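# Seat gear and two bearing rings in near-row holders

## Task

Using the holder row closest to the robot, put the gear and both bearing rings each into the holder shaped for it, lying flat, and release the grip at the end.

## Robot and tools

Robot: two arms, left_arm and right_arm, each with six revolute joints and a parallel two-finger gripper. Their bases sit in the scene frame at left_arm (-0.006, +0.292, 0) m, quat_wxyz (+0.999, 0, 0, +0.034), and right_arm (+0.018, -0.340, 0) m, quat_wxyz (+0.998, 0, 0, +0.056). The scene frame has its origin on the table top midway between the arms, +z up, +x reaching out over the table, and left_arm on the +y side. The names left and right refer to the arms, not to sides of any picture.

execute_actions takes "actions", a list holding zero or one item, plus an optional "pictures" boolean (images are included unless set false). An empty list moves nothing and just reports the state. A wait is {"steps": N} with N up to 300 control steps (1/30 s each), counted from the previous result, and your reply time is included in that count. A motion is {"rows": [...], "steps": N}, with N from 1 to 15 (default 15) and 1 to 15 rows. Each row drives one step and the final row repeats for any leftover steps. A refused call sends nothing.

Every row is a single flat list of 14 numbers covering both arms, even if only one arm moves: left_arm waist, shoulder, elbow, wrist pitch, wrist yaw, wrist roll, gripper opening, then the same seven for right_arm. The six joint numbers are absolute target angles in radians, in the same convention as the Joint positions line; they are not offsets. Stated ranges: waist -2.618 to 3.054, shoulder 0.000 to 3.142, elbow 0.000 to 3.142, wrist pitch -1.571 to 1.571, wrist yaw -1.571 to 1.571, wrist roll -2.094 to 2.094. A true end stop can differ from these by up to 0.036 rad either way. A target more than 0.036 rad outside a range and also farther out than the last reported angle gets the whole call refused. Targets beyond the real stop are clipped to it and reported with "joint sent to its limit", a line that may refer to an earlier action; if that line is absent, do not assume there is more room. Opening is an absolute value from -1 (closed) to +1 (fully open, 0.094 m between the pads).

Motion limits: on each step the target is held within a lead of the measured angle of 0.202 rad for the waist, 0.258 for the shoulder, 0.238 for the elbow, 0.573 for wrist pitch and 0.522 for wrist yaw and roll. If the targets would move the gripper more than 70 mm from where it is, all joints are scaled back. Distant moves therefore need several calls. Between calls the arms keep heading for the last row until all of them nearly stop, or until any step is HELD. After that, only a new action moves them on, although fingers keep finishing their open or close.

Results: the state line gives, per arm, end_effector_position (m) and end_effector_quat_wxyz in the scene frame. This is the pinch point between the finger pads, about 1 cm behind the fingertips. The fingers point along the gripper's +z axis and close along its y axis. The reported position can be off from the true one, more so at long reach. Joint positions and Joint velocities list, per arm, the six joints (rad, rad/s) and then the pad gap (m, m/s). grip_measured is the measured opening on the command scale, with a fixed per-gripper error of about 1 mm. To hold something, command roughly 0.03 below grip_measured; a smaller margin gives a lighter grip. Parts under about 2 mm thick are held more weakly. "joint command not followed" means the clearance check altered or blocked joint targets on some steps while the rest was applied. HELD marks steps on which your row was not sent in whole or part. Joint torques are total drive outputs with offsets and noise, so treat them as a rough hint of load only.

A reply with no tool call ends all scenes.

Holding a load warms the motors. MOTOR HOT appears at 75 °C; at 90 °C that arm stops for 10 s; at 100 °C it goes limp and falls. Set parts down rather than holding them for long. Brief external tugs on held parts or pushes on loose ones can happen.

Each tool is called after ">>>" by a JSON object that holds its "method" and its "body", one argument or row to a line.

## Session

>>> {"method": "execute_actions", "body": {
  "actions": []
}}

>>> {"method": "zoom_image", "body": {
  "camera": "cam_high",
  "region": [60, 130, 480, 450]
}}

Scene clock: 0.00 s of 6300.00 s.
left_arm: end_effector_position=(+0.5850, -0.0194, +0.3354) grip_measured=+1.000 end_effector_quat_wxyz=(+0.395, -0.458, +0.543, -0.582) | right_arm: end_effector_position=(+0.0735, -0.0635, +0.1157) grip_measured=+1.000 end_effector_quat_wxyz=(-0.082, +0.767, -0.527, -0.357)
Joint positions: left_arm=[-0.63   2.189  1.964  0.214 -0.288 -1.678  0.094] | right_arm=[ 0.821  1.403  0.908 -0.902 -0.734 -0.938  0.094]
Joint velocities: left_arm=[ 0.002 -0.002 -0.012 -0.125  0.007 -0.007  0.   ] | right_arm=[-0.007  0.007  0.002 -0.051  0.066 -0.037  0.   ]
Joint torques (N m, as the arm reports them, + toward a larger angle): no reading
Motor temperatures (°C, as the motors report them): left_arm=[23 43 32 26 24 24] | right_arm=[26 32 30 27 24 24]
camera_calibration (this result's frames):
cam_left_wrist: T_world_to_cam=[[0.144235, 0.386622, 0.910889, -0.378495], [-0.68701, -0.623384, 0.373377, 0.295064], [0.71219, -0.679644, 0.175699, -0.37995], [0, 0, 0, 1]] pos_world=[0.527901, 0.0720422, 0.301354]
cam_right_wrist: T_world_to_cam=[[0.785586, 0.609685, -0.105538, -0.0014281], [0.564048, -0.775758, -0.282929, -0.0115668], [-0.25437, 0.162736, -0.953317, 0.229618], [0, 0, 0, 1]] pos_world=[0.066054, -0.0454695, 0.215475]

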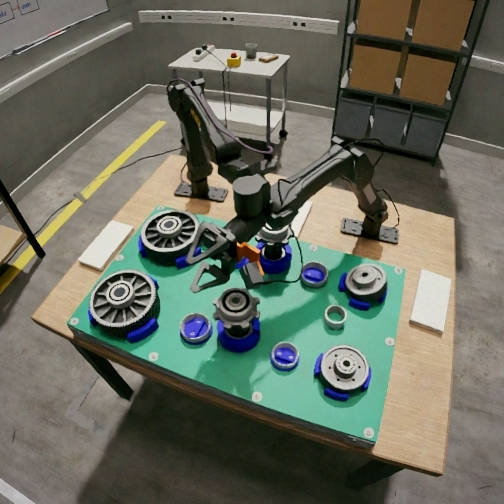

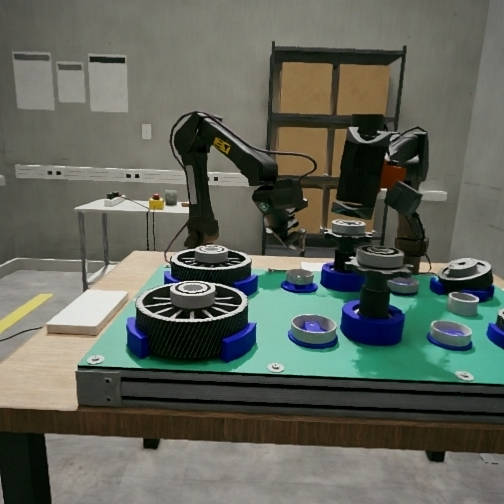

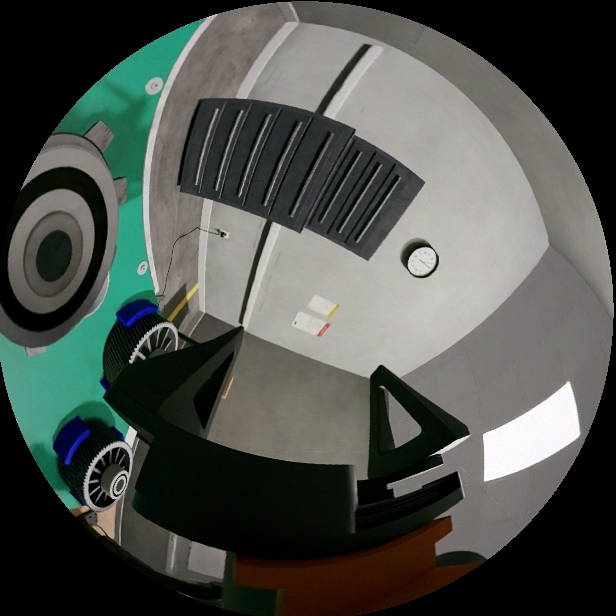

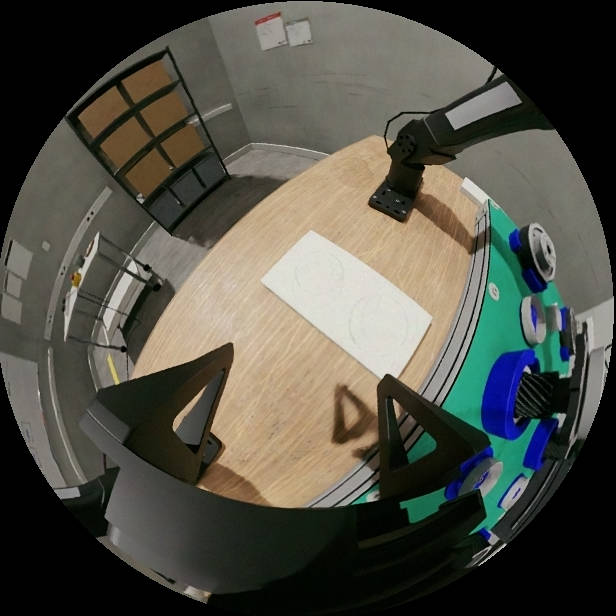

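Region (60, 130, 480, 450) of cam_high's 504x504 image, scaled by 1.200, with more detail than that image has; it fills the top 384 rows of this view, and the rest is white.

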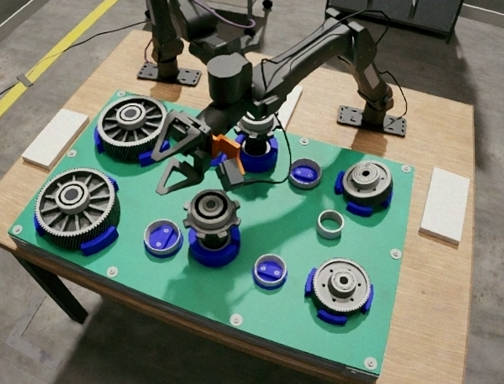

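>>> {"method": "execute_actions", "body": {
  "actions": [
    {"rows": [[-0.63,1.7,1.9,-0.5,-0.2,-1.0,1.0,0.82,1.25,1.30,-1.30,-0.3,-0.5,1.0]], "steps": 15}
  ],
  "pictures": false
}}

>>> {"method": "execute_actions", "body": {
  "actions": [
    {"rows": [[-0.5,1.35,1.6,-1.3,0,0,1.0,0.3,1.25,1.30,-1.30,0,0,1.0]], "steps": 15}
  ],
  "pictures": false
}}

>>> {"method": "execute_actions", "body": {
  "actions": [
    {"rows": [[0.3,1.30,1.40,-1.5,0,0.5,1.0,-0.5,1.25,1.30,-1.40,0,0,1.0]], "steps": 15}
  ],
  "pictures": false
}}

>>> {"method": "execute_actions", "body": {
  "actions": [
    {"steps": 20}
  ]
}}

>>> {"method": "zoom_image", "body": {
  "camera": "cam_high",
  "region": [200, 200, 420, 340]
}}

>>> {"method": "zoom_image", "body": {
  "camera": "cam_low",
  "region": [264, 230, 504, 330]
}}

Scene clock: 13.67 s of 6300.00 s.
left_arm: end_effector_position=(+0.4424, +0.0553, +0.4668) grip_measured=+1.000 end_effector_quat_wxyz=(+0.505, -0.256, +0.710, -0.418) | right_arm: end_effector_position=(+0.1295, -0.0951, +0.2200) grip_measured=+1.000 end_effector_quat_wxyz=(+0.146, -0.669, +0.704, +0.187)
Joint positions: left_arm=[-0.63   1.654  1.91  -0.398 -0.214 -1.067  0.094] | right_arm=[ 0.823  1.246  1.307 -1.263 -0.314 -0.525  0.094]
Joint velocities: left_arm=[ 0.017 -0.027  0.032 -0.139  0.095  0.388  0.   ] | right_arm=[ 0.002  0.042  0.002 -0.139  0.11   0.051  0.   ]
Joint torques (N m, as the arm reports them, + toward a larger angle): left_arm=[ 0.   -3.08  7.01  0.97  0.09  0.14] | right_arm=[-0.37 -3.44  7.03  0.83 -0.19  0.06]
Motor temperatures (°C, as the motors report them): left_arm=[23 49 34 29 24 24] | right_arm=[26 33 31 27 25 24]
Steps of this call (steps 1 to 90: nothing new was sent; then 10.17 s passed at rest; steps 91 to 105: all 15 steps of this action). Readings (joint positions):
91: left_arm=[-0.630 2.166 1.956 0.162 -0.273 -1.618] | right_arm=[0.822 1.396 0.932 -0.946 -0.681 -0.888]
92: left_arm=[-0.630 2.122 1.925 0.049 -0.259 -1.534] | right_arm=[0.823 1.380 0.976 -1.021 -0.604 -0.821]
94: left_arm=[-0.630 2.031 1.891 -0.136 -0.241 -1.401] | right_arm=[0.823 1.328 1.094 -1.119 -0.496 -0.720]
98: left_arm=[-0.630 1.854 1.889 -0.293 -0.223 -1.246] | right_arm=[0.823 1.248 1.293 -1.181 -0.381 -0.594]
105: the state above

Scene clock: 14.17 s of 6300.00 s.
left_arm: end_effector_position=(+0.2972, +0.1549, +0.2943) grip_measured=+1.000 end_effector_quat_wxyz=(+0.295, +0.119, +0.944, -0.083) | right_arm: end_effector_position=(+0.2571, -0.2340, +0.2084) grip_measured=+1.000 end_effector_quat_wxyz=(+0.165, -0.213, +0.962, +0.036)
Joint positions: left_arm=[-0.508  1.364  1.615 -1.199 -0.024 -0.182  0.094] | right_arm=[ 0.296  1.252  1.307 -1.287 -0.008 -0.026  0.094]
Joint velocities: left_arm=[-0.007 -0.002 -0.042 -0.828  0.095  1.077  0.   ] | right_arm=[ 0.007  0.017 -0.002 -0.007  0.022  0.168  0.   ]
Joint torques (N m, as the arm reports them, + toward a larger angle): left_arm=[ 0.59 -4.72  6.5   1.29 -0.09  0.03] | right_arm=[ 0.26 -3.74  6.87  0.8   0.05  0.01]
Motor temperatures (°C, as the motors report them): left_arm=[23 48 34 29 24 24] | right_arm=[26 33 31 27 25 24]
Steps of this call (steps 1 to 15: all 15 steps of this action). Readings (joint positions):
1: left_arm=[-0.622 1.637 1.894 -0.410 -0.194 -1.027] | right_arm=[0.804 1.247 1.307 -1.270 -0.292 -0.463]
2: left_arm=[-0.610 1.606 1.851 -0.457 -0.167 -0.977] | right_arm=[0.753 1.247 1.307 -1.275 -0.248 -0.380]
4: left_arm=[-0.573 1.534 1.766 -0.573 -0.135 -0.881] | right_arm=[0.612 1.249 1.307 -1.275 -0.161 -0.247]
8: left_arm=[-0.523 1.428 1.672 -0.824 -0.091 -0.663] | right_arm=[0.344 1.252 1.307 -1.275 -0.055 -0.102]
15: the state above

Scene clock: 14.67 s of 6300.00 s.
left_arm: end_effector_position=(+0.2144, +0.3815, +0.2082) grip_measured=+1.000 end_effector_quat_wxyz=(+0.076, +0.040, +0.995, +0.042) | right_arm: end_effector_position=(+0.2394, -0.4323, +0.2019) grip_measured=+1.000 end_effector_quat_wxyz=(+0.120, +0.191, +0.974, -0.031)
Joint positions: left_arm=[ 0.301  1.326  1.401 -1.473 -0.016  0.451  0.094] | right_arm=[-0.502  1.252  1.307 -1.378  0.013 -0.005  0.094]
Joint velocities: left_arm=[ 0.144 -0.046  0.007 -0.095 -0.051  0.168  0.   ] | right_arm=[-0.022  0.002 -0.002 -0.037 -0.022 -0.051  0.   ]
Joint torques (N m, as the arm reports them, + toward a larger angle): left_arm=[-0.98 -5.14  7.06  0.52  0.1   0.12] | right_arm=[ 0.01 -3.68  6.69  0.62 -0.01 -0.01]
Motor temperatures (°C, as the motors report them): left_arm=[23 48 34 29 24 24] | right_arm=[26 33 31 27 25 24]
Steps of this call (steps 1 to 15: all 15 steps of this action). Readings (joint positions):
1: left_arm=[-0.492 1.359 1.597 -1.214 -0.011 -0.126] | right_arm=[0.272 1.252 1.307 -1.295 -0.021 -0.024]
2: left_arm=[-0.457 1.346 1.562 -1.230 -0.001 -0.061] | right_arm=[0.214 1.252 1.307 -1.309 -0.026 -0.022]
4: left_arm=[-0.353 1.331 1.491 -1.297 0.002 0.083] | right_arm=[0.068 1.252 1.307 -1.334 -0.018 -0.017]
8: left_arm=[-0.072 1.329 1.403 -1.420 0.002 0.322] | right_arm=[-0.223 1.252 1.307 -1.356 -0.007 -0.011]
15: the state above

Scene clock: 15.33 s of 6300.00 s.
left_arm: end_effector_position=(+0.2096, +0.3786, +0.2085) grip_measured=+1.000 end_effector_quat_wxyz=(+0.070, +0.060, +0.995, +0.037) | right_arm: end_effector_position=(+0.2369, -0.4304, +0.2011) grip_measured=+1.000 end_effector_quat_wxyz=(+0.114, +0.191, +0.975, -0.027)
Joint positions: left_arm=[ 0.302  1.32   1.401 -1.494 -0.009  0.49   0.094] | right_arm=[-0.502  1.252  1.307 -1.39   0.009 -0.005  0.094]
Joint velocities: left_arm=[ 0.022 -0.002  0.017 -0.066 -0.007 -0.007  0.   ] | right_arm=[-0.002 -0.012 -0.002 -0.022  0.007 -0.007  0.   ]
Joint torques (N m, as the arm reports them, + toward a larger angle): left_arm=[-0.18 -4.65  7.04  0.48  0.05  0.08] | right_arm=[ 0.1  -3.62  6.77  0.55 -0.08  0.04]
Motor temperatures (°C, as the motors report them): left_arm=[23 48 34 29 24 24] | right_arm=[26 33 31 27 25 24]
Steps of this call (steps 1 to 20: the robot went on to your last target). Readings (joint positions):
1: left_arm=[0.302 1.324 1.401 -1.478 -0.016 0.459] | right_arm=[-0.502 1.252 1.307 -1.380 0.012 -0.005]
2: left_arm=[0.302 1.323 1.401 -1.482 -0.013 0.465] | right_arm=[-0.502 1.252 1.307 -1.383 0.011 -0.005]
4: left_arm=[0.302 1.320 1.401 -1.487 -0.012 0.474] | right_arm=[-0.502 1.252 1.307 -1.386 0.011 -0.005]
8: left_arm=[0.302 1.320 1.401 -1.492 -0.010 0.484] | right_arm=[-0.502 1.252 1.307 -1.389 0.009 -0.005]
20: the state above
camera_calibration (this result's frames):
cam_left_wrist: T_world_to_cam=[[0.205156, -0.976876, -0.0601965, 0.34326], [-0.909632, -0.21301, 0.356645, 0.227401], [-0.361221, -0.0184111, -0.932299, 0.385841], [0, 0, 0, 1]] pos_world=[0.275804, 0.390865, 0.299281]
cam_right_wrist: T_world_to_cam=[[-0.145259, -0.988317, 0.0461538, -0.394925], [-0.961062, 0.152029, 0.230753, 0.293077], [-0.235073, -0.0108377, -0.971917, 0.336821], [0, 0, 0, 1]] pos_world=[0.303476, -0.431216, 0.277962]

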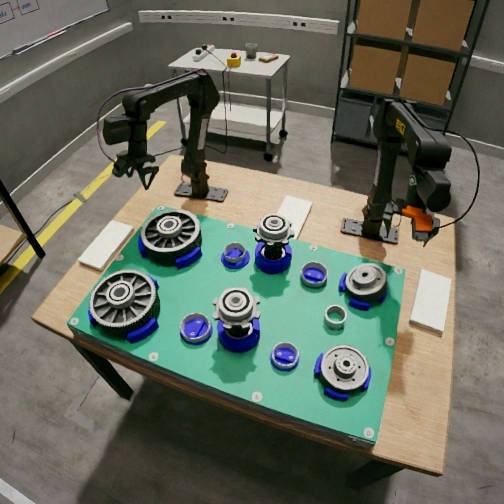

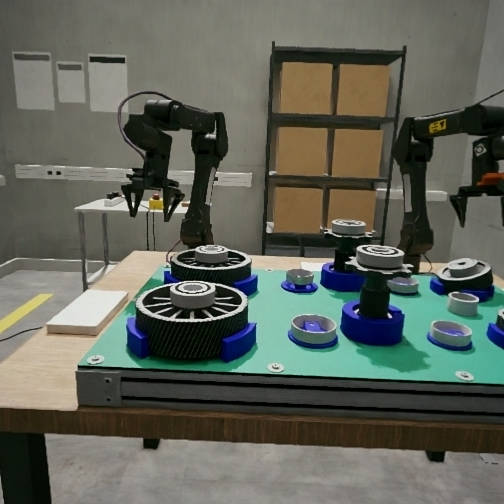

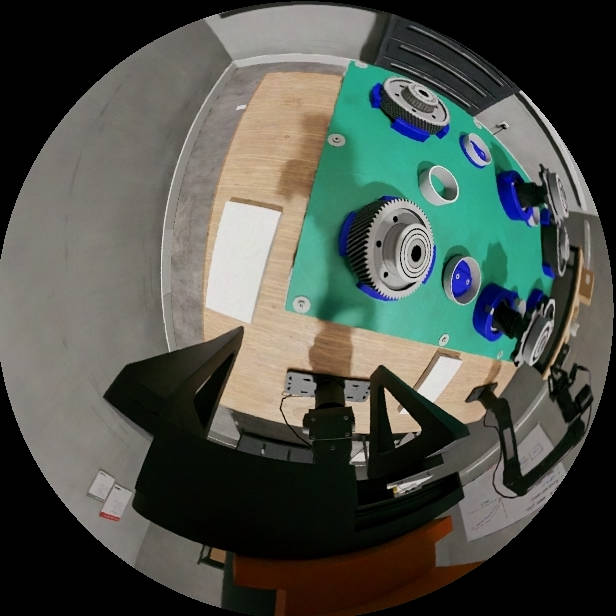

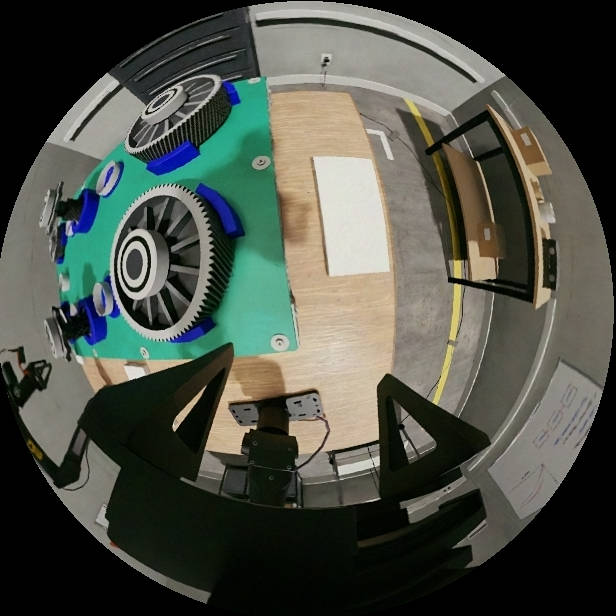

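Region (200, 200, 420, 340) of cam_high's 504x504 image, scaled by 2.291, with more detail than that image has; it fills the top 321 rows of this view, and the rest is white.

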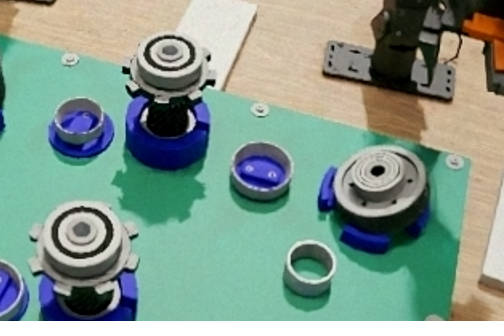

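Region (264, 230, 504, 330) of cam_low's 504x504 image, scaled by 2.100, with more detail than that image has; it fills the top 210 rows of this view, and the rest is white.

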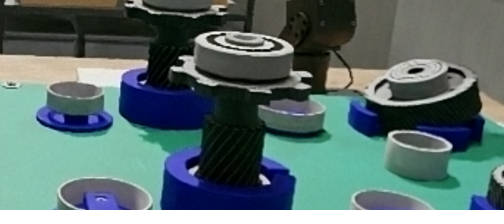

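>>> {"method": "execute_actions", "body": {
  "actions": [
    {"rows": [[-0.455,1.40,1.45,-1.52,0,-1.955,1.0,0.58,1.40,1.45,-1.50,0,2.05,0.8]], "steps": 15}
  ],
  "pictures": false
}}

>>> {"method": "execute_actions", "body": {
  "actions": [
    {"steps": 15}
  ],
  "pictures": false
}}

>>> {"method": "execute_actions", "body": {
  "actions": [
    {"rows": [[-0.455,1.50,1.50,-1.50,0,-1.955,1.0,0.58,1.55,1.60,-1.52,0,2.05,0.8],[-0.455,1.55,1.52,-1.48,0,-1.955,1.0,0.58,1.65,1.70,-1.53,0,2.05,0.8],[-0.455,1.60,1.54,-1.46,0,-1.955,1.0,0.58,1.75,1.80,-1.54,0,2.05,0.8],[-0.455,1.65,1.56,-1.44,0,-1.955,1.0,0.58,1.85,1.90,-1.54,0,2.05,0.8],[-0.455,1.70,1.58,-1.42,0,-1.955,1.0,0.58,1.93,1.98,-1.54,0,2.05,0.8],[-0.455,1.74,1.595,-1.40,0,-1.955,1.0,0.58,2.00,2.04,-1.54,0,2.05,0.8],[-0.455,1.77,1.595,-1.37,0,-1.955,1.0,0.58,2.05,2.08,-1.54,0,2.05,0.8],[-0.455,1.79,1.595,-1.35,0,-1.955,1.0,0.58,2.09,2.09,-1.53,0,2.05,0.8],[-0.455,1.80,1.595,-1.34,0,-1.955,1.0,0.58,2.115,2.09,-1.52,0,2.05,0.8]], "steps": 15}
  ],
  "pictures": false
}}

>>> {"method": "execute_actions", "body": {
  "actions": [
    {"steps": 30}
  ]
}}

>>> {"method": "zoom_image", "body": {
  "camera": "cam_left_wrist",
  "region": [210, 230, 410, 400]
}}

>>> {"method": "zoom_image", "body": {
  "camera": "cam_right_wrist",
  "region": [210, 250, 410, 420]
}}

Scene clock: 71.77 s of 6300.00 s.
left_arm: end_effector_position=(+0.2169, +0.1973, +0.1945) grip_measured=+1.000 end_effector_quat_wxyz=(+0.025, -0.269, +0.962, -0.031) | right_arm: end_effector_position=(+0.2239, -0.1910, +0.1946) grip_measured=+0.802 end_effector_quat_wxyz=(+0.028, +0.397, +0.916, +0.052)
Joint positions: left_arm=[-0.46   1.415  1.426 -1.503  0.018 -0.938  0.094] | right_arm=[ 0.508  1.419  1.426 -1.46  -0.005  1.437  0.085]
Joint velocities: left_arm=[ 0.022 -0.022  0.007  0.007 -0.007 -2.835  0.   ] | right_arm=[ 1.736 -0.002  0.007 -0.066 -0.154  2.85   0.   ]
Joint torques (N m, as the arm reports them, + toward a larger angle): left_arm=[ 0.38 -5.01  9.2   0.31 -0.16 -0.05] | right_arm=[-2.9  -6.64  9.39 -0.05  0.31  0.05]
Motor temperatures (°C, as the motors report them): left_arm=[23 44 34 27 24 24] | right_arm=[26 32 32 27 25 24]
Steps of this call (steps 1 to 15: the robot went on to your last target; steps 16 to 90: nothing new was sent; then 52.93 s passed at rest; steps 91 to 105: all 15 steps of this action). Readings (joint positions):
91: left_arm=[0.275 1.327 1.405 -1.501 -0.021 0.419] | right_arm=[-0.477 1.270 1.326 -1.415 0.020 0.067]
92: left_arm=[0.214 1.343 1.416 -1.511 -0.027 0.318] | right_arm=[-0.418 1.306 1.369 -1.452 0.026 0.168]
94: left_arm=[0.071 1.379 1.426 -1.506 -0.020 0.124] | right_arm=[-0.278 1.372 1.420 -1.450 0.021 0.364]
98: left_arm=[-0.217 1.414 1.426 -1.501 -0.009 -0.264] | right_arm=[0.007 1.419 1.426 -1.450 0.011 0.754]
105: the state above

Scene clock: 72.27 s of 6300.00 s.
left_arm: end_effector_position=(+0.2168, +0.1975, +0.1945) grip_measured=+1.000 end_effector_quat_wxyz=(+0.009, -0.680, +0.732, -0.039) | right_arm: end_effector_position=(+0.2062, -0.1771, +0.1940) grip_measured=+0.802 end_effector_quat_wxyz=(+0.003, +0.613, +0.788, +0.049)
Joint positions: left_arm=[-0.46   1.415  1.426 -1.504  0.017 -1.89   0.094] | right_arm=[ 0.587  1.419  1.426 -1.481 -0.015  2.023  0.085]
Joint velocities: left_arm=[-0.002  0.002  0.007 -0.007 -0.051 -0.33   0.   ] | right_arm=[ 0.012  0.012 -0.002 -0.051  0.007  0.125 -0.   ]
Joint torques (N m, as the arm reports them, + toward a larger angle): left_arm=[ 0.48 -4.94  9.23  0.28 -0.13 -0.11] | right_arm=[-0.68 -6.49  9.47  0.15  0.17  0.01]
Motor temperatures (°C, as the motors report them): left_arm=[23 44 34 27 24 24] | right_arm=[26 32 32 27 25 24]
Steps of this call (steps 1 to 15: the robot went on to your last target). Readings (joint positions):
1: left_arm=[-0.460 1.415 1.426 -1.504 0.018 -1.035] | right_arm=[0.555 1.419 1.426 -1.461 -0.013 1.534]
2: left_arm=[-0.460 1.415 1.426 -1.504 0.018 -1.132] | right_arm=[0.581 1.419 1.426 -1.464 -0.018 1.630]
4: left_arm=[-0.460 1.415 1.426 -1.504 0.017 -1.327] | right_arm=[0.589 1.419 1.426 -1.472 -0.020 1.780]
8: left_arm=[-0.460 1.415 1.426 -1.504 0.017 -1.675] | right_arm=[0.587 1.419 1.426 -1.479 -0.017 1.938]
15: the state above

Scene clock: 72.77 s of 6300.00 s.
left_arm: end_effector_position=(+0.3023, +0.1625, +0.1229) grip_measured=+1.000 end_effector_quat_wxyz=(-0.010, -0.700, +0.714, +0.004) | right_arm: end_effector_position=(+0.3333, -0.0708, +0.1225) grip_measured=+0.802 end_effector_quat_wxyz=(-0.008, +0.622, +0.783, -0.007)
Joint positions: left_arm=[-0.46   1.826  1.575 -1.335  0.015 -1.942  0.094] | right_arm=[ 0.587  2.169  2.064 -1.483 -0.013  2.042  0.085]
Joint velocities: left_arm=[-0.007 -0.139  0.012 -0.022 -0.022  0.022  0.   ] | right_arm=[ 0.002 -0.017 -0.007 -0.125  0.125  0.11  -0.   ]
Joint torques (N m, as the arm reports them, + toward a larger angle): left_arm=[ 0.44 -9.24  8.77  0.15 -0.17 -0.11] | right_arm=[ -0.73 -16.61   9.42  -0.22   0.1    0.04]
Motor temperatures (°C, as the motors report them): left_arm=[23 44 34 27 24 24] | right_arm=[26 32 32 27 25 24]
Steps of this call (steps 1 to 15: all 15 steps of this action). Readings (joint positions):
1: left_arm=[-0.460 1.423 1.434 -1.510 0.017 -1.902] | right_arm=[0.587 1.436 1.449 -1.501 -0.015 2.027]
2: left_arm=[-0.460 1.445 1.456 -1.518 0.017 -1.912] | right_arm=[0.587 1.482 1.515 -1.541 -0.015 2.032]
4: left_arm=[-0.460 1.521 1.511 -1.509 0.016 -1.925] | right_arm=[0.587 1.624 1.690 -1.564 -0.014 2.038]
8: left_arm=[-0.460 1.720 1.575 -1.422 0.015 -1.936] | right_arm=[0.587 1.952 2.012 -1.530 -0.013 2.041]
15: the state above

Scene clock: 73.77 s of 6300.00 s.
left_arm: end_effector_position=(+0.3023, +0.1625, +0.1267) grip_measured=+1.000 end_effector_quat_wxyz=(+0.008, +0.701, -0.713, +0.001) | right_arm: end_effector_position=(+0.3295, -0.0740, +0.1406) grip_measured=+0.802 end_effector_quat_wxyz=(-0.005, +0.623, +0.782, +0.007)
Joint positions: left_arm=[-0.46   1.814  1.575 -1.335  0.015 -1.945  0.094] | right_arm=[ 0.587  2.122  2.064 -1.5   -0.013  2.044  0.085]
Joint velocities: left_arm=[-0.007  0.017 -0.002  0.051 -0.022 -0.051  0.   ] | right_arm=[ 0.002 -0.012 -0.002 -0.051 -0.037  0.022 -0.001]
Joint torques (N m, as the arm reports them, + toward a larger angle): left_arm=[ 0.37 -8.57  8.89  0.21 -0.18 -0.11] | right_arm=[ -0.79 -11.98   9.47  -0.08   0.15   0.02]
Motor temperatures (°C, as the motors report them): left_arm=[23 44 34 27 24 24] | right_arm=[26 33 32 27 25 24]
Steps of this call (steps 1 to 30: the robot went on to your last target). Readings (joint positions):
1: left_arm=[-0.460 1.822 1.575 -1.335 0.015 -1.943] | right_arm=[0.587 2.163 2.064 -1.485 -0.013 2.042]
2: left_arm=[-0.460 1.818 1.575 -1.335 0.015 -1.943] | right_arm=[0.587 2.155 2.064 -1.487 -0.013 2.042]
4: left_arm=[-0.460 1.814 1.575 -1.335 0.015 -1.944] | right_arm=[0.587 2.138 2.064 -1.492 -0.013 2.043]
8: left_arm=[-0.460 1.814 1.575 -1.335 0.015 -1.944] | right_arm=[0.587 2.122 2.064 -1.499 -0.013 2.044]
30: the state above
All arms were judged still, so your last target was given up. Only a new action makes them travel on or press farther. Fingers that are still opening or closing keep moving.
camera_calibration (this result's frames):
cam_left_wrist: T_world_to_cam=[[0.95426, 0.296654, -0.037211, -0.328113], [0.274218, -0.818832, 0.5043, 0.0167668], [0.119133, -0.491437, -0.862726, 0.261951], [0, 0, 0, 1]] pos_world=[0.2773, 0.239798, 0.205327]
cam_right_wrist: T_world_to_cam=[[-0.8914, -0.452289, -0.0289925, 0.269673], [-0.414253, 0.787145, 0.456944, 0.176874], [-0.183849, 0.41933, -0.889023, 0.306932], [0, 0, 0, 1]] pos_world=[0.370086, -0.145961, 0.199867]

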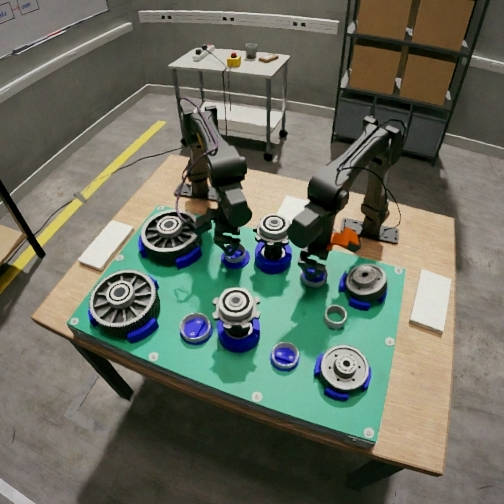

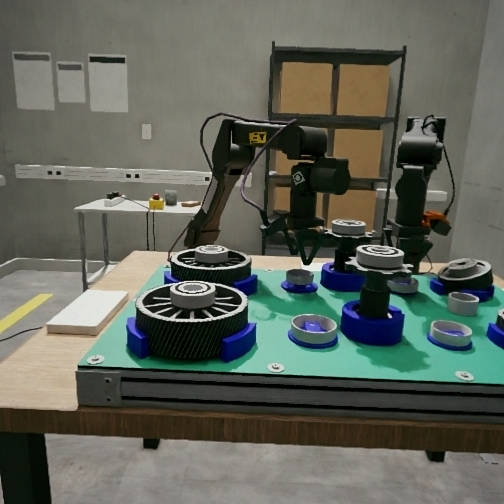

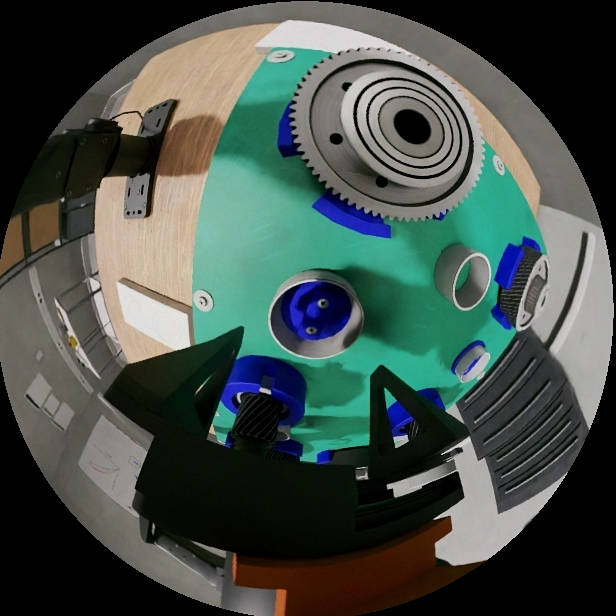

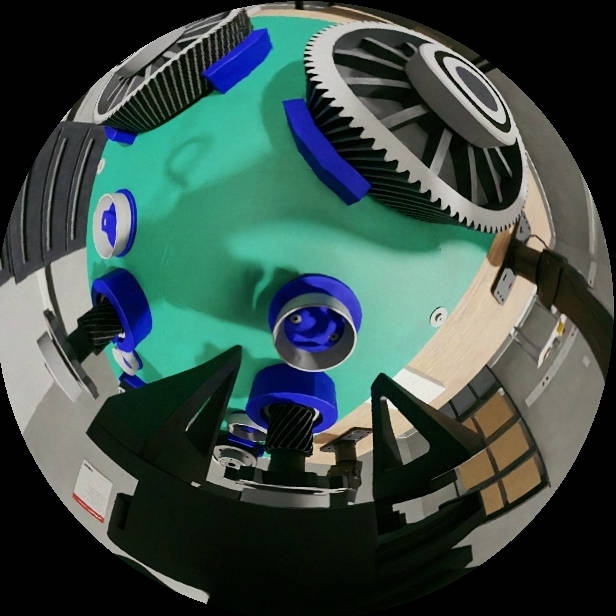

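Region (210, 230, 410, 400) of cam_left_wrist's 616x616 image, scaled by 2.520, with more detail than that image has; it fills the top 428 rows of this view, and the rest is white.

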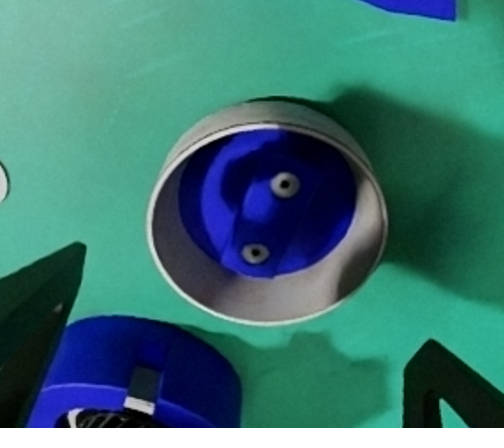

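Region (210, 250, 410, 420) of cam_right_wrist's 616x616 image, scaled by 2.520, with more detail than that image has; it fills the top 428 rows of this view, and the rest is white.

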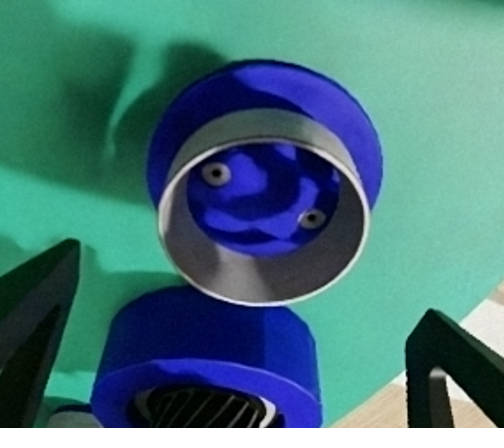

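>>> {"method": "execute_actions", "body": {
  "actions": [
    {"rows": [[-0.44,1.79,1.53,-1.29,0,-1.95,1.0,0.572,2.10,2.01,-1.46,0,2.05,0.8],[-0.44,1.79,1.50,-1.26,0,-1.95,1.0,0.572,2.10,1.98,-1.43,0,2.05,0.8],[-0.44,1.79,1.47,-1.23,0,-1.95,1.0,0.572,2.10,1.95,-1.40,0,2.05,0.8],[-0.44,1.79,1.445,-1.21,0,-1.95,1.0,0.572,2.10,1.92,-1.38,0,2.05,0.8]], "steps": 15}
  ],
  "pictures": false
}}

>>> {"method": "execute_actions", "body": {
  "actions": [
    {"steps": 20}
  ]
}}

>>> {"method": "zoom_image", "body": {
  "camera": "cam_left_wrist",
  "region": [210, 250, 410, 420]
}}

>>> {"method": "zoom_image", "body": {
  "camera": "cam_right_wrist",
  "region": [210, 290, 410, 460]
}}

Scene clock: 109.30 s of 6300.00 s.
left_arm: end_effector_position=(+0.3036, +0.1672, +0.1021) grip_measured=+1.000 end_effector_quat_wxyz=(+0.003, +0.706, -0.709, +0.011) | right_arm: end_effector_position=(+0.3293, -0.0781, +0.1110) grip_measured=+0.802 end_effector_quat_wxyz=(-0.007, +0.626, +0.780, -0.000)
Joint positions: left_arm=[-0.446  1.797  1.456 -1.212  0.015 -1.945  0.094] | right_arm=[ 0.58   2.11   1.926 -1.39  -0.013  2.044  0.085]
Joint velocities: left_arm=[-0.007 -0.007 -0.017  0.066 -0.051  0.022  0.   ] | right_arm=[ 0.012 -0.012 -0.007  0.037  0.022 -0.051  0.   ]
Joint torques (N m, as the arm reports them, + toward a larger angle): left_arm=[ 0.58 -7.8   6.43  0.26 -0.16 -0.07] | right_arm=[ -0.54 -12.34   6.57   0.1    0.12   0.02]
Motor temperatures (°C, as the motors report them): left_arm=[23 46 35 27 24 24] | right_arm=[26 40 34 26 25 24]
Steps of this call (steps 1 to 90: nothing new was sent; then 32.03 s passed at rest; steps 91 to 105: all 15 steps of this action). Readings (joint positions):
91: left_arm=[-0.459 1.813 1.572 -1.329 0.015 -1.945] | right_arm=[0.587 2.120 2.058 -1.494 -0.013 2.044]
92: left_arm=[-0.457 1.808 1.559 -1.313 0.015 -1.945] | right_arm=[0.586 2.115 2.041 -1.480 -0.013 2.044]
94: left_arm=[-0.451 1.798 1.517 -1.274 0.015 -1.945] | right_arm=[0.584 2.105 1.992 -1.449 -0.013 2.044]
98: left_arm=[-0.446 1.797 1.457 -1.240 0.015 -1.945] | right_arm=[0.580 2.109 1.930 -1.416 -0.013 2.044]
105: the state above

Scene clock: 109.97 s of 6300.00 s.
left_arm: end_effector_position=(+0.3052, +0.1665, +0.1021) grip_measured=+1.000 end_effector_quat_wxyz=(+0.002, +0.706, -0.709, +0.014) | right_arm: end_effector_position=(+0.3306, -0.0771, +0.1110) grip_measured=+0.802 end_effector_quat_wxyz=(-0.006, +0.626, +0.780, +0.003)
Joint positions: left_arm=[-0.446  1.797  1.456 -1.205  0.015 -1.945  0.094] | right_arm=[ 0.58   2.11   1.926 -1.383 -0.013  2.044  0.085]
Joint velocities: left_arm=[-0.037 -0.002 -0.002  0.007  0.007  0.037  0.   ] | right_arm=[-0.007 -0.002 -0.002 -0.037  0.007 -0.007 -0.001]
Joint torques (N m, as the arm reports them, + toward a larger angle): left_arm=[ 0.49 -7.93  6.37  0.27 -0.16 -0.04] | right_arm=[ -0.7  -12.27   6.74   0.13   0.16   0.05]
Motor temperatures (°C, as the motors report them): left_arm=[23 46 35 27 24 24] | right_arm=[26 40 34 26 25 24]
Steps of this call (steps 1 to 15: the robot went on to your last target; steps 16 to 20: nothing new was sent). Readings (joint positions):
1: left_arm=[-0.446 1.797 1.456 -1.210 0.015 -1.945] | right_arm=[0.580 2.110 1.926 -1.388 -0.013 2.044]
2: left_arm=[-0.446 1.797 1.456 -1.209 0.015 -1.945] | right_arm=[0.580 2.110 1.926 -1.387 -0.013 2.044]
4: left_arm=[-0.446 1.797 1.456 -1.208 0.015 -1.945] | right_arm=[0.580 2.110 1.926 -1.386 -0.013 2.044]
8: left_arm=[-0.446 1.797 1.456 -1.206 0.015 -1.945] | right_arm=[0.580 2.110 1.926 -1.384 -0.013 2.044]
20: the state above
All arms were judged still, so your last target was given up. Only a new action makes them travel on or press farther. Fingers that are still opening or closing keep moving.
camera_calibration (this result's frames):
cam_left_wrist: T_world_to_cam=[[0.950658, 0.309837, -0.0158515, -0.336242], [0.272613, -0.80987, 0.519417, 0.0291384], [0.148097, -0.498109, -0.854374, 0.233756], [0, 0, 0, 1]] pos_world=[0.277089, 0.244214, 0.17925]
cam_right_wrist: T_world_to_cam=[[-0.895156, -0.445267, -0.0208177, 0.26926], [-0.404982, 0.792879, 0.455337, 0.190886], [-0.186241, 0.416028, -0.890076, 0.282781], [0, 0, 0, 1]] pos_world=[0.371001, -0.149102, 0.170384]

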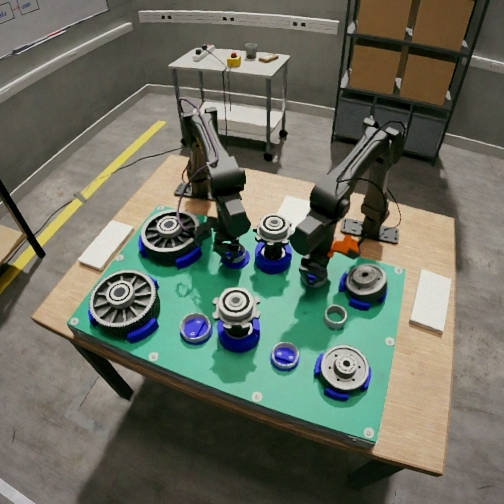

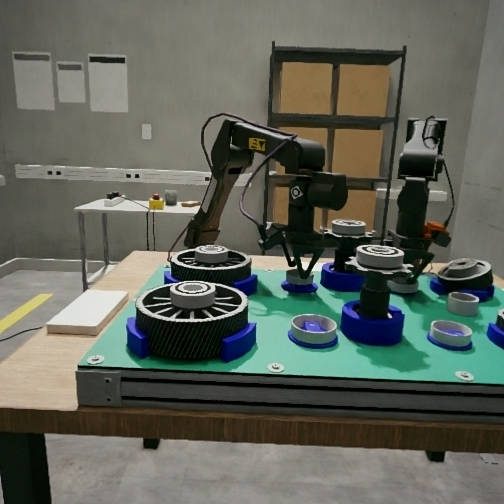

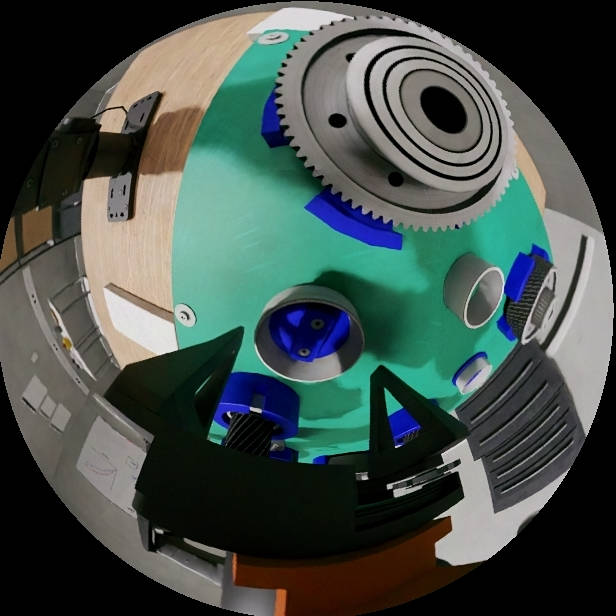

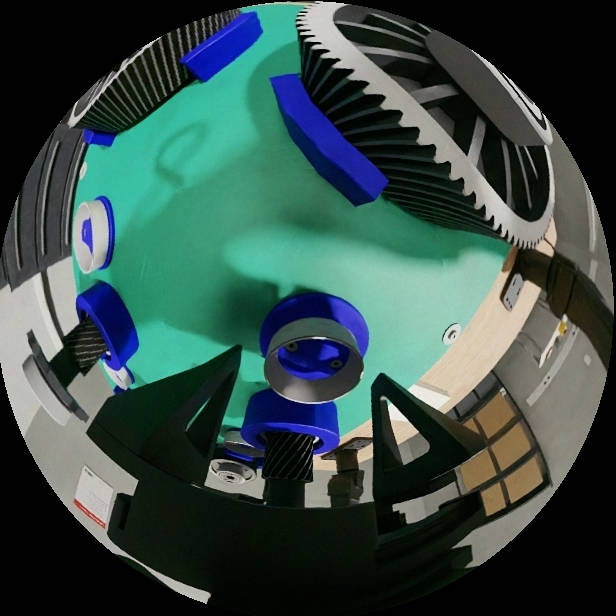

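Region (210, 250, 410, 420) of cam_left_wrist's 616x616 image, scaled by 2.520, with more detail than that image has; it fills the top 428 rows of this view, and the rest is white.

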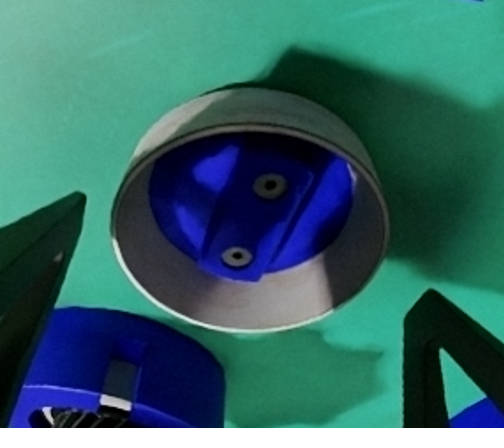

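Region (210, 290, 410, 460) of cam_right_wrist's 616x616 image, scaled by 2.520, with more detail than that image has; it fills the top 428 rows of this view, and the rest is white.

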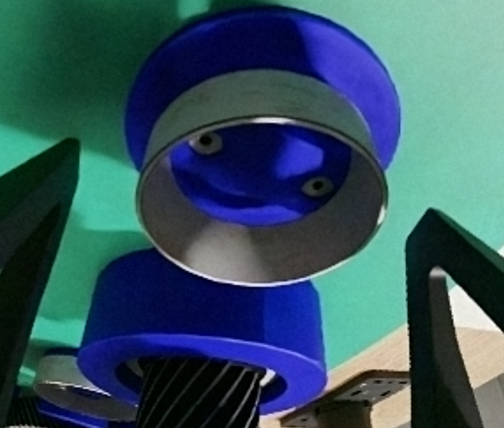

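>>> {"method": "execute_actions", "body": {
  "actions": [
    {"rows": [[-0.438,1.80,1.445,-1.22,-0.02,-1.95,1.0,0.572,2.095,1.915,-1.375,0.018,2.05,0.8],[-0.438,1.80,1.445,-1.22,-0.02,-1.95,1.0,0.572,2.095,1.915,-1.375,0.018,2.05,0.8],[-0.438,1.80,1.445,-1.22,-0.02,-1.95,1.0,0.572,2.095,1.915,-1.375,0.018,2.05,0.8],[-0.438,1.80,1.445,-1.22,-0.02,-1.95,1.0,0.572,2.095,1.915,-1.375,0.018,2.05,0.8],[-0.438,1.802,1.43,-1.205,-0.02,-1.95,1.0,0.572,2.095,1.89,-1.35,0.018,2.05,0.8],[-0.438,1.804,1.415,-1.19,-0.02,-1.95,1.0,0.572,2.095,1.865,-1.33,0.018,2.05,0.8],[-0.438,1.806,1.40,-1.175,-0.02,-1.95,1.0,0.572,2.095,1.85,-1.315,0.018,2.05,0.8],[-0.438,1.808,1.395,-1.168,-0.02,-1.95,1.0,0.572,2.095,1.84,-1.308,0.018,2.05,0.8]], "steps": 15}
  ],
  "pictures": false
}}

>>> {"method": "execute_actions", "body": {
  "actions": [
    {"steps": 20}
  ]
}}

>>> {"method": "zoom_image", "body": {
  "camera": "cam_left_wrist",
  "region": [210, 270, 410, 440]
}}

>>> {"method": "zoom_image", "body": {
  "camera": "cam_right_wrist",
  "region": [210, 310, 410, 480]
}}

Scene clock: 148.90 s of 6300.00 s.
left_arm: end_effector_position=(+0.3023, +0.1710, +0.0891) grip_measured=+1.000 end_effector_quat_wxyz=(-0.003, +0.706, -0.709, +0.003) | right_arm: end_effector_position=(+0.3297, -0.0814, +0.0941) grip_measured=+0.802 end_effector_quat_wxyz=(+0.001, +0.626, +0.780, -0.003)
Joint positions: left_arm=[-0.446  1.802  1.41  -1.171 -0.003 -1.945  0.094] | right_arm=[ 0.58   2.103  1.849 -1.322  0.002  2.044  0.085]
Joint velocities: left_arm=[-0.002 -0.012  0.012  0.051 -0.037  0.037  0.   ] | right_arm=[-0.007  0.007  0.007  0.066 -0.022  0.022 -0.001]
Joint torques (N m, as the arm reports them, + toward a larger angle): left_arm=[ 0.66 -7.1   5.9   0.22 -0.21 -0.07] | right_arm=[ -0.74 -12.04   6.32   0.11   0.15   0.01]
Motor temperatures (°C, as the motors report them): left_arm=[23 46 33 27 24 24] | right_arm=[26 41 33 26 25 24]
Steps of this call (steps 1 to 90: nothing new was sent; then 35.43 s passed at rest; steps 91 to 105: all 15 steps of this action). Readings (joint positions):
91: left_arm=[-0.446 1.797 1.456 -1.205 0.012 -1.945] | right_arm=[0.580 2.110 1.926 -1.383 -0.011 2.044]
92: left_arm=[-0.446 1.797 1.456 -1.205 0.009 -1.945] | right_arm=[0.580 2.110 1.926 -1.382 -0.008 2.044]
94: left_arm=[-0.446 1.797 1.456 -1.205 0.004 -1.945] | right_arm=[0.580 2.110 1.926 -1.381 -0.004 2.044]
98: left_arm=[-0.446 1.797 1.437 -1.186 -0.001 -1.945] | right_arm=[0.580 2.103 1.884 -1.346 0.001 2.044]
105: the state above

Scene clock: 149.57 s of 6300.00 s.
left_arm: end_effector_position=(+0.3041, +0.1705, +0.0892) grip_measured=+1.000 end_effector_quat_wxyz=(-0.005, +0.706, -0.709, +0.007) | right_arm: end_effector_position=(+0.3318, -0.0798, +0.0941) grip_measured=+0.802 end_effector_quat_wxyz=(+0.002, +0.626, +0.780, +0.002)
Joint positions: left_arm=[-0.446  1.802  1.41  -1.163 -0.004 -1.945  0.094] | right_arm=[ 0.58   2.103  1.849 -1.312  0.003  2.044  0.085]
Joint velocities: left_arm=[-0.002  0.027  0.012  0.022 -0.051  0.007  0.   ] | right_arm=[ 0.002 -0.002 -0.017  0.051  0.022 -0.022  0.001]
Joint torques (N m, as the arm reports them, + toward a larger angle): left_arm=[ 0.67 -6.98  5.84  0.25 -0.19 -0.08] | right_arm=[ -0.67 -12.12   6.45   0.17   0.17   0.04]
Motor temperatures (°C, as the motors report them): left_arm=[23 46 33 27 24 24] | right_arm=[26 41 33 26 25 24]
Steps of this call (steps 1 to 20: the robot went on to your last target). Readings (joint positions):
1: left_arm=[-0.446 1.802 1.410 -1.169 -0.003 -1.945] | right_arm=[0.580 2.103 1.849 -1.320 0.003 2.044]
2: left_arm=[-0.446 1.802 1.410 -1.168 -0.003 -1.945] | right_arm=[0.580 2.103 1.849 -1.318 0.003 2.044]
4: left_arm=[-0.446 1.802 1.410 -1.166 -0.003 -1.945] | right_arm=[0.580 2.103 1.849 -1.315 0.003 2.044]
8: left_arm=[-0.446 1.802 1.410 -1.164 -0.004 -1.945] | right_arm=[0.580 2.103 1.849 -1.313 0.003 2.044]
20: the state above
camera_calibration (this result's frames):
cam_left_wrist: T_world_to_cam=[[0.95053, 0.310451, -0.0106026, -0.337214], [0.273443, -0.820049, 0.502742, 0.0422946], [0.147382, -0.48077, -0.864372, 0.222949], [0, 0, 0, 1]] pos_world=[0.276108, 0.246559, 0.167872]
cam_right_wrist: T_world_to_cam=[[-0.894928, -0.445477, -0.0255808, 0.269125], [-0.409907, 0.798114, 0.441578, 0.204581], [-0.176296, 0.405666, -0.896858, 0.265574], [0, 0, 0, 1]] pos_world=[0.371526, -0.151124, 0.154728]

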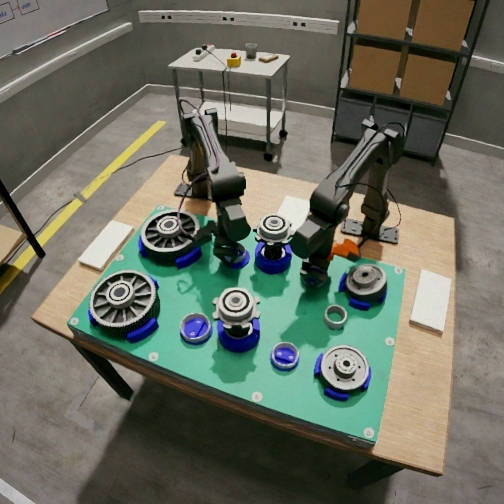

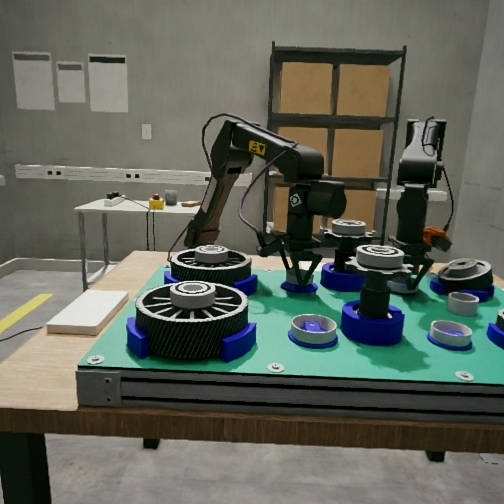

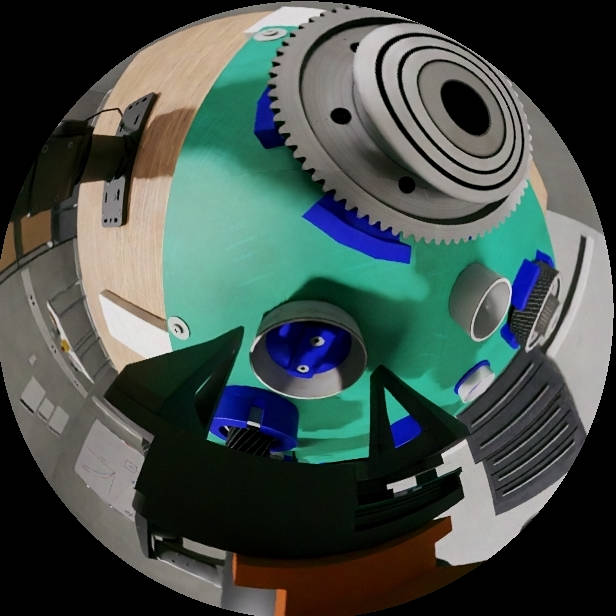

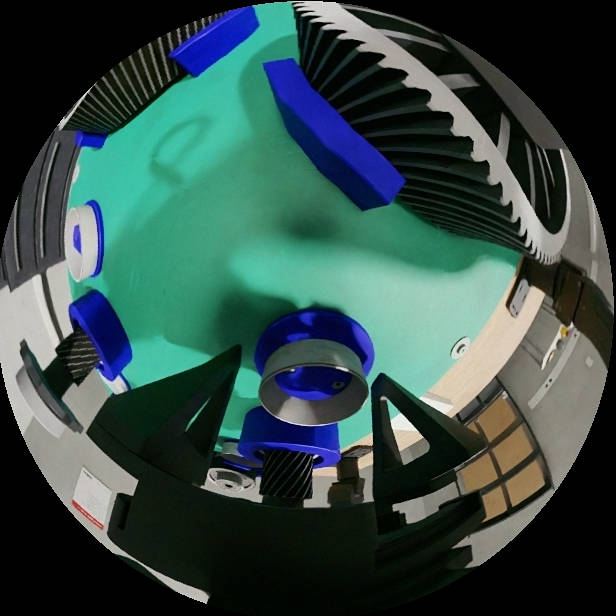

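Region (210, 270, 410, 440) of cam_left_wrist's 616x616 image, scaled by 2.520, with more detail than that image has; it fills the top 428 rows of this view, and the rest is white.

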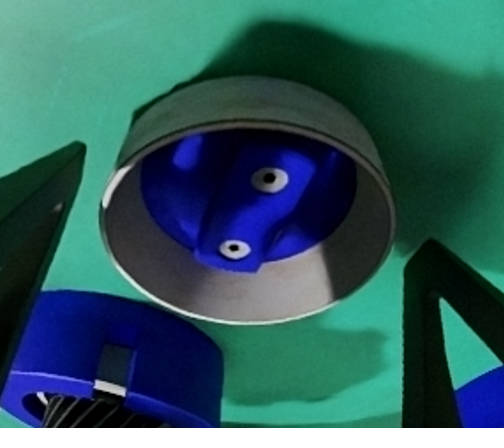

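Region (210, 310, 410, 480) of cam_right_wrist's 616x616 image, scaled by 2.520, with more detail than that image has; it fills the top 428 rows of this view, and the rest is white.

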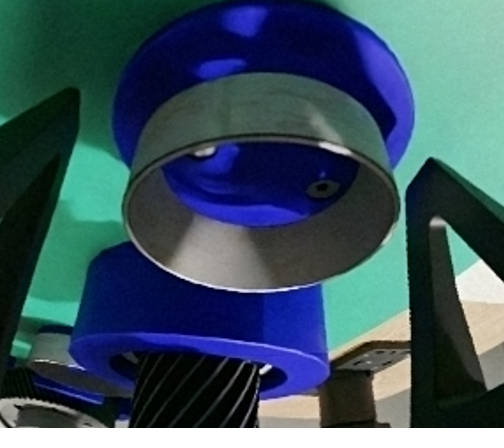

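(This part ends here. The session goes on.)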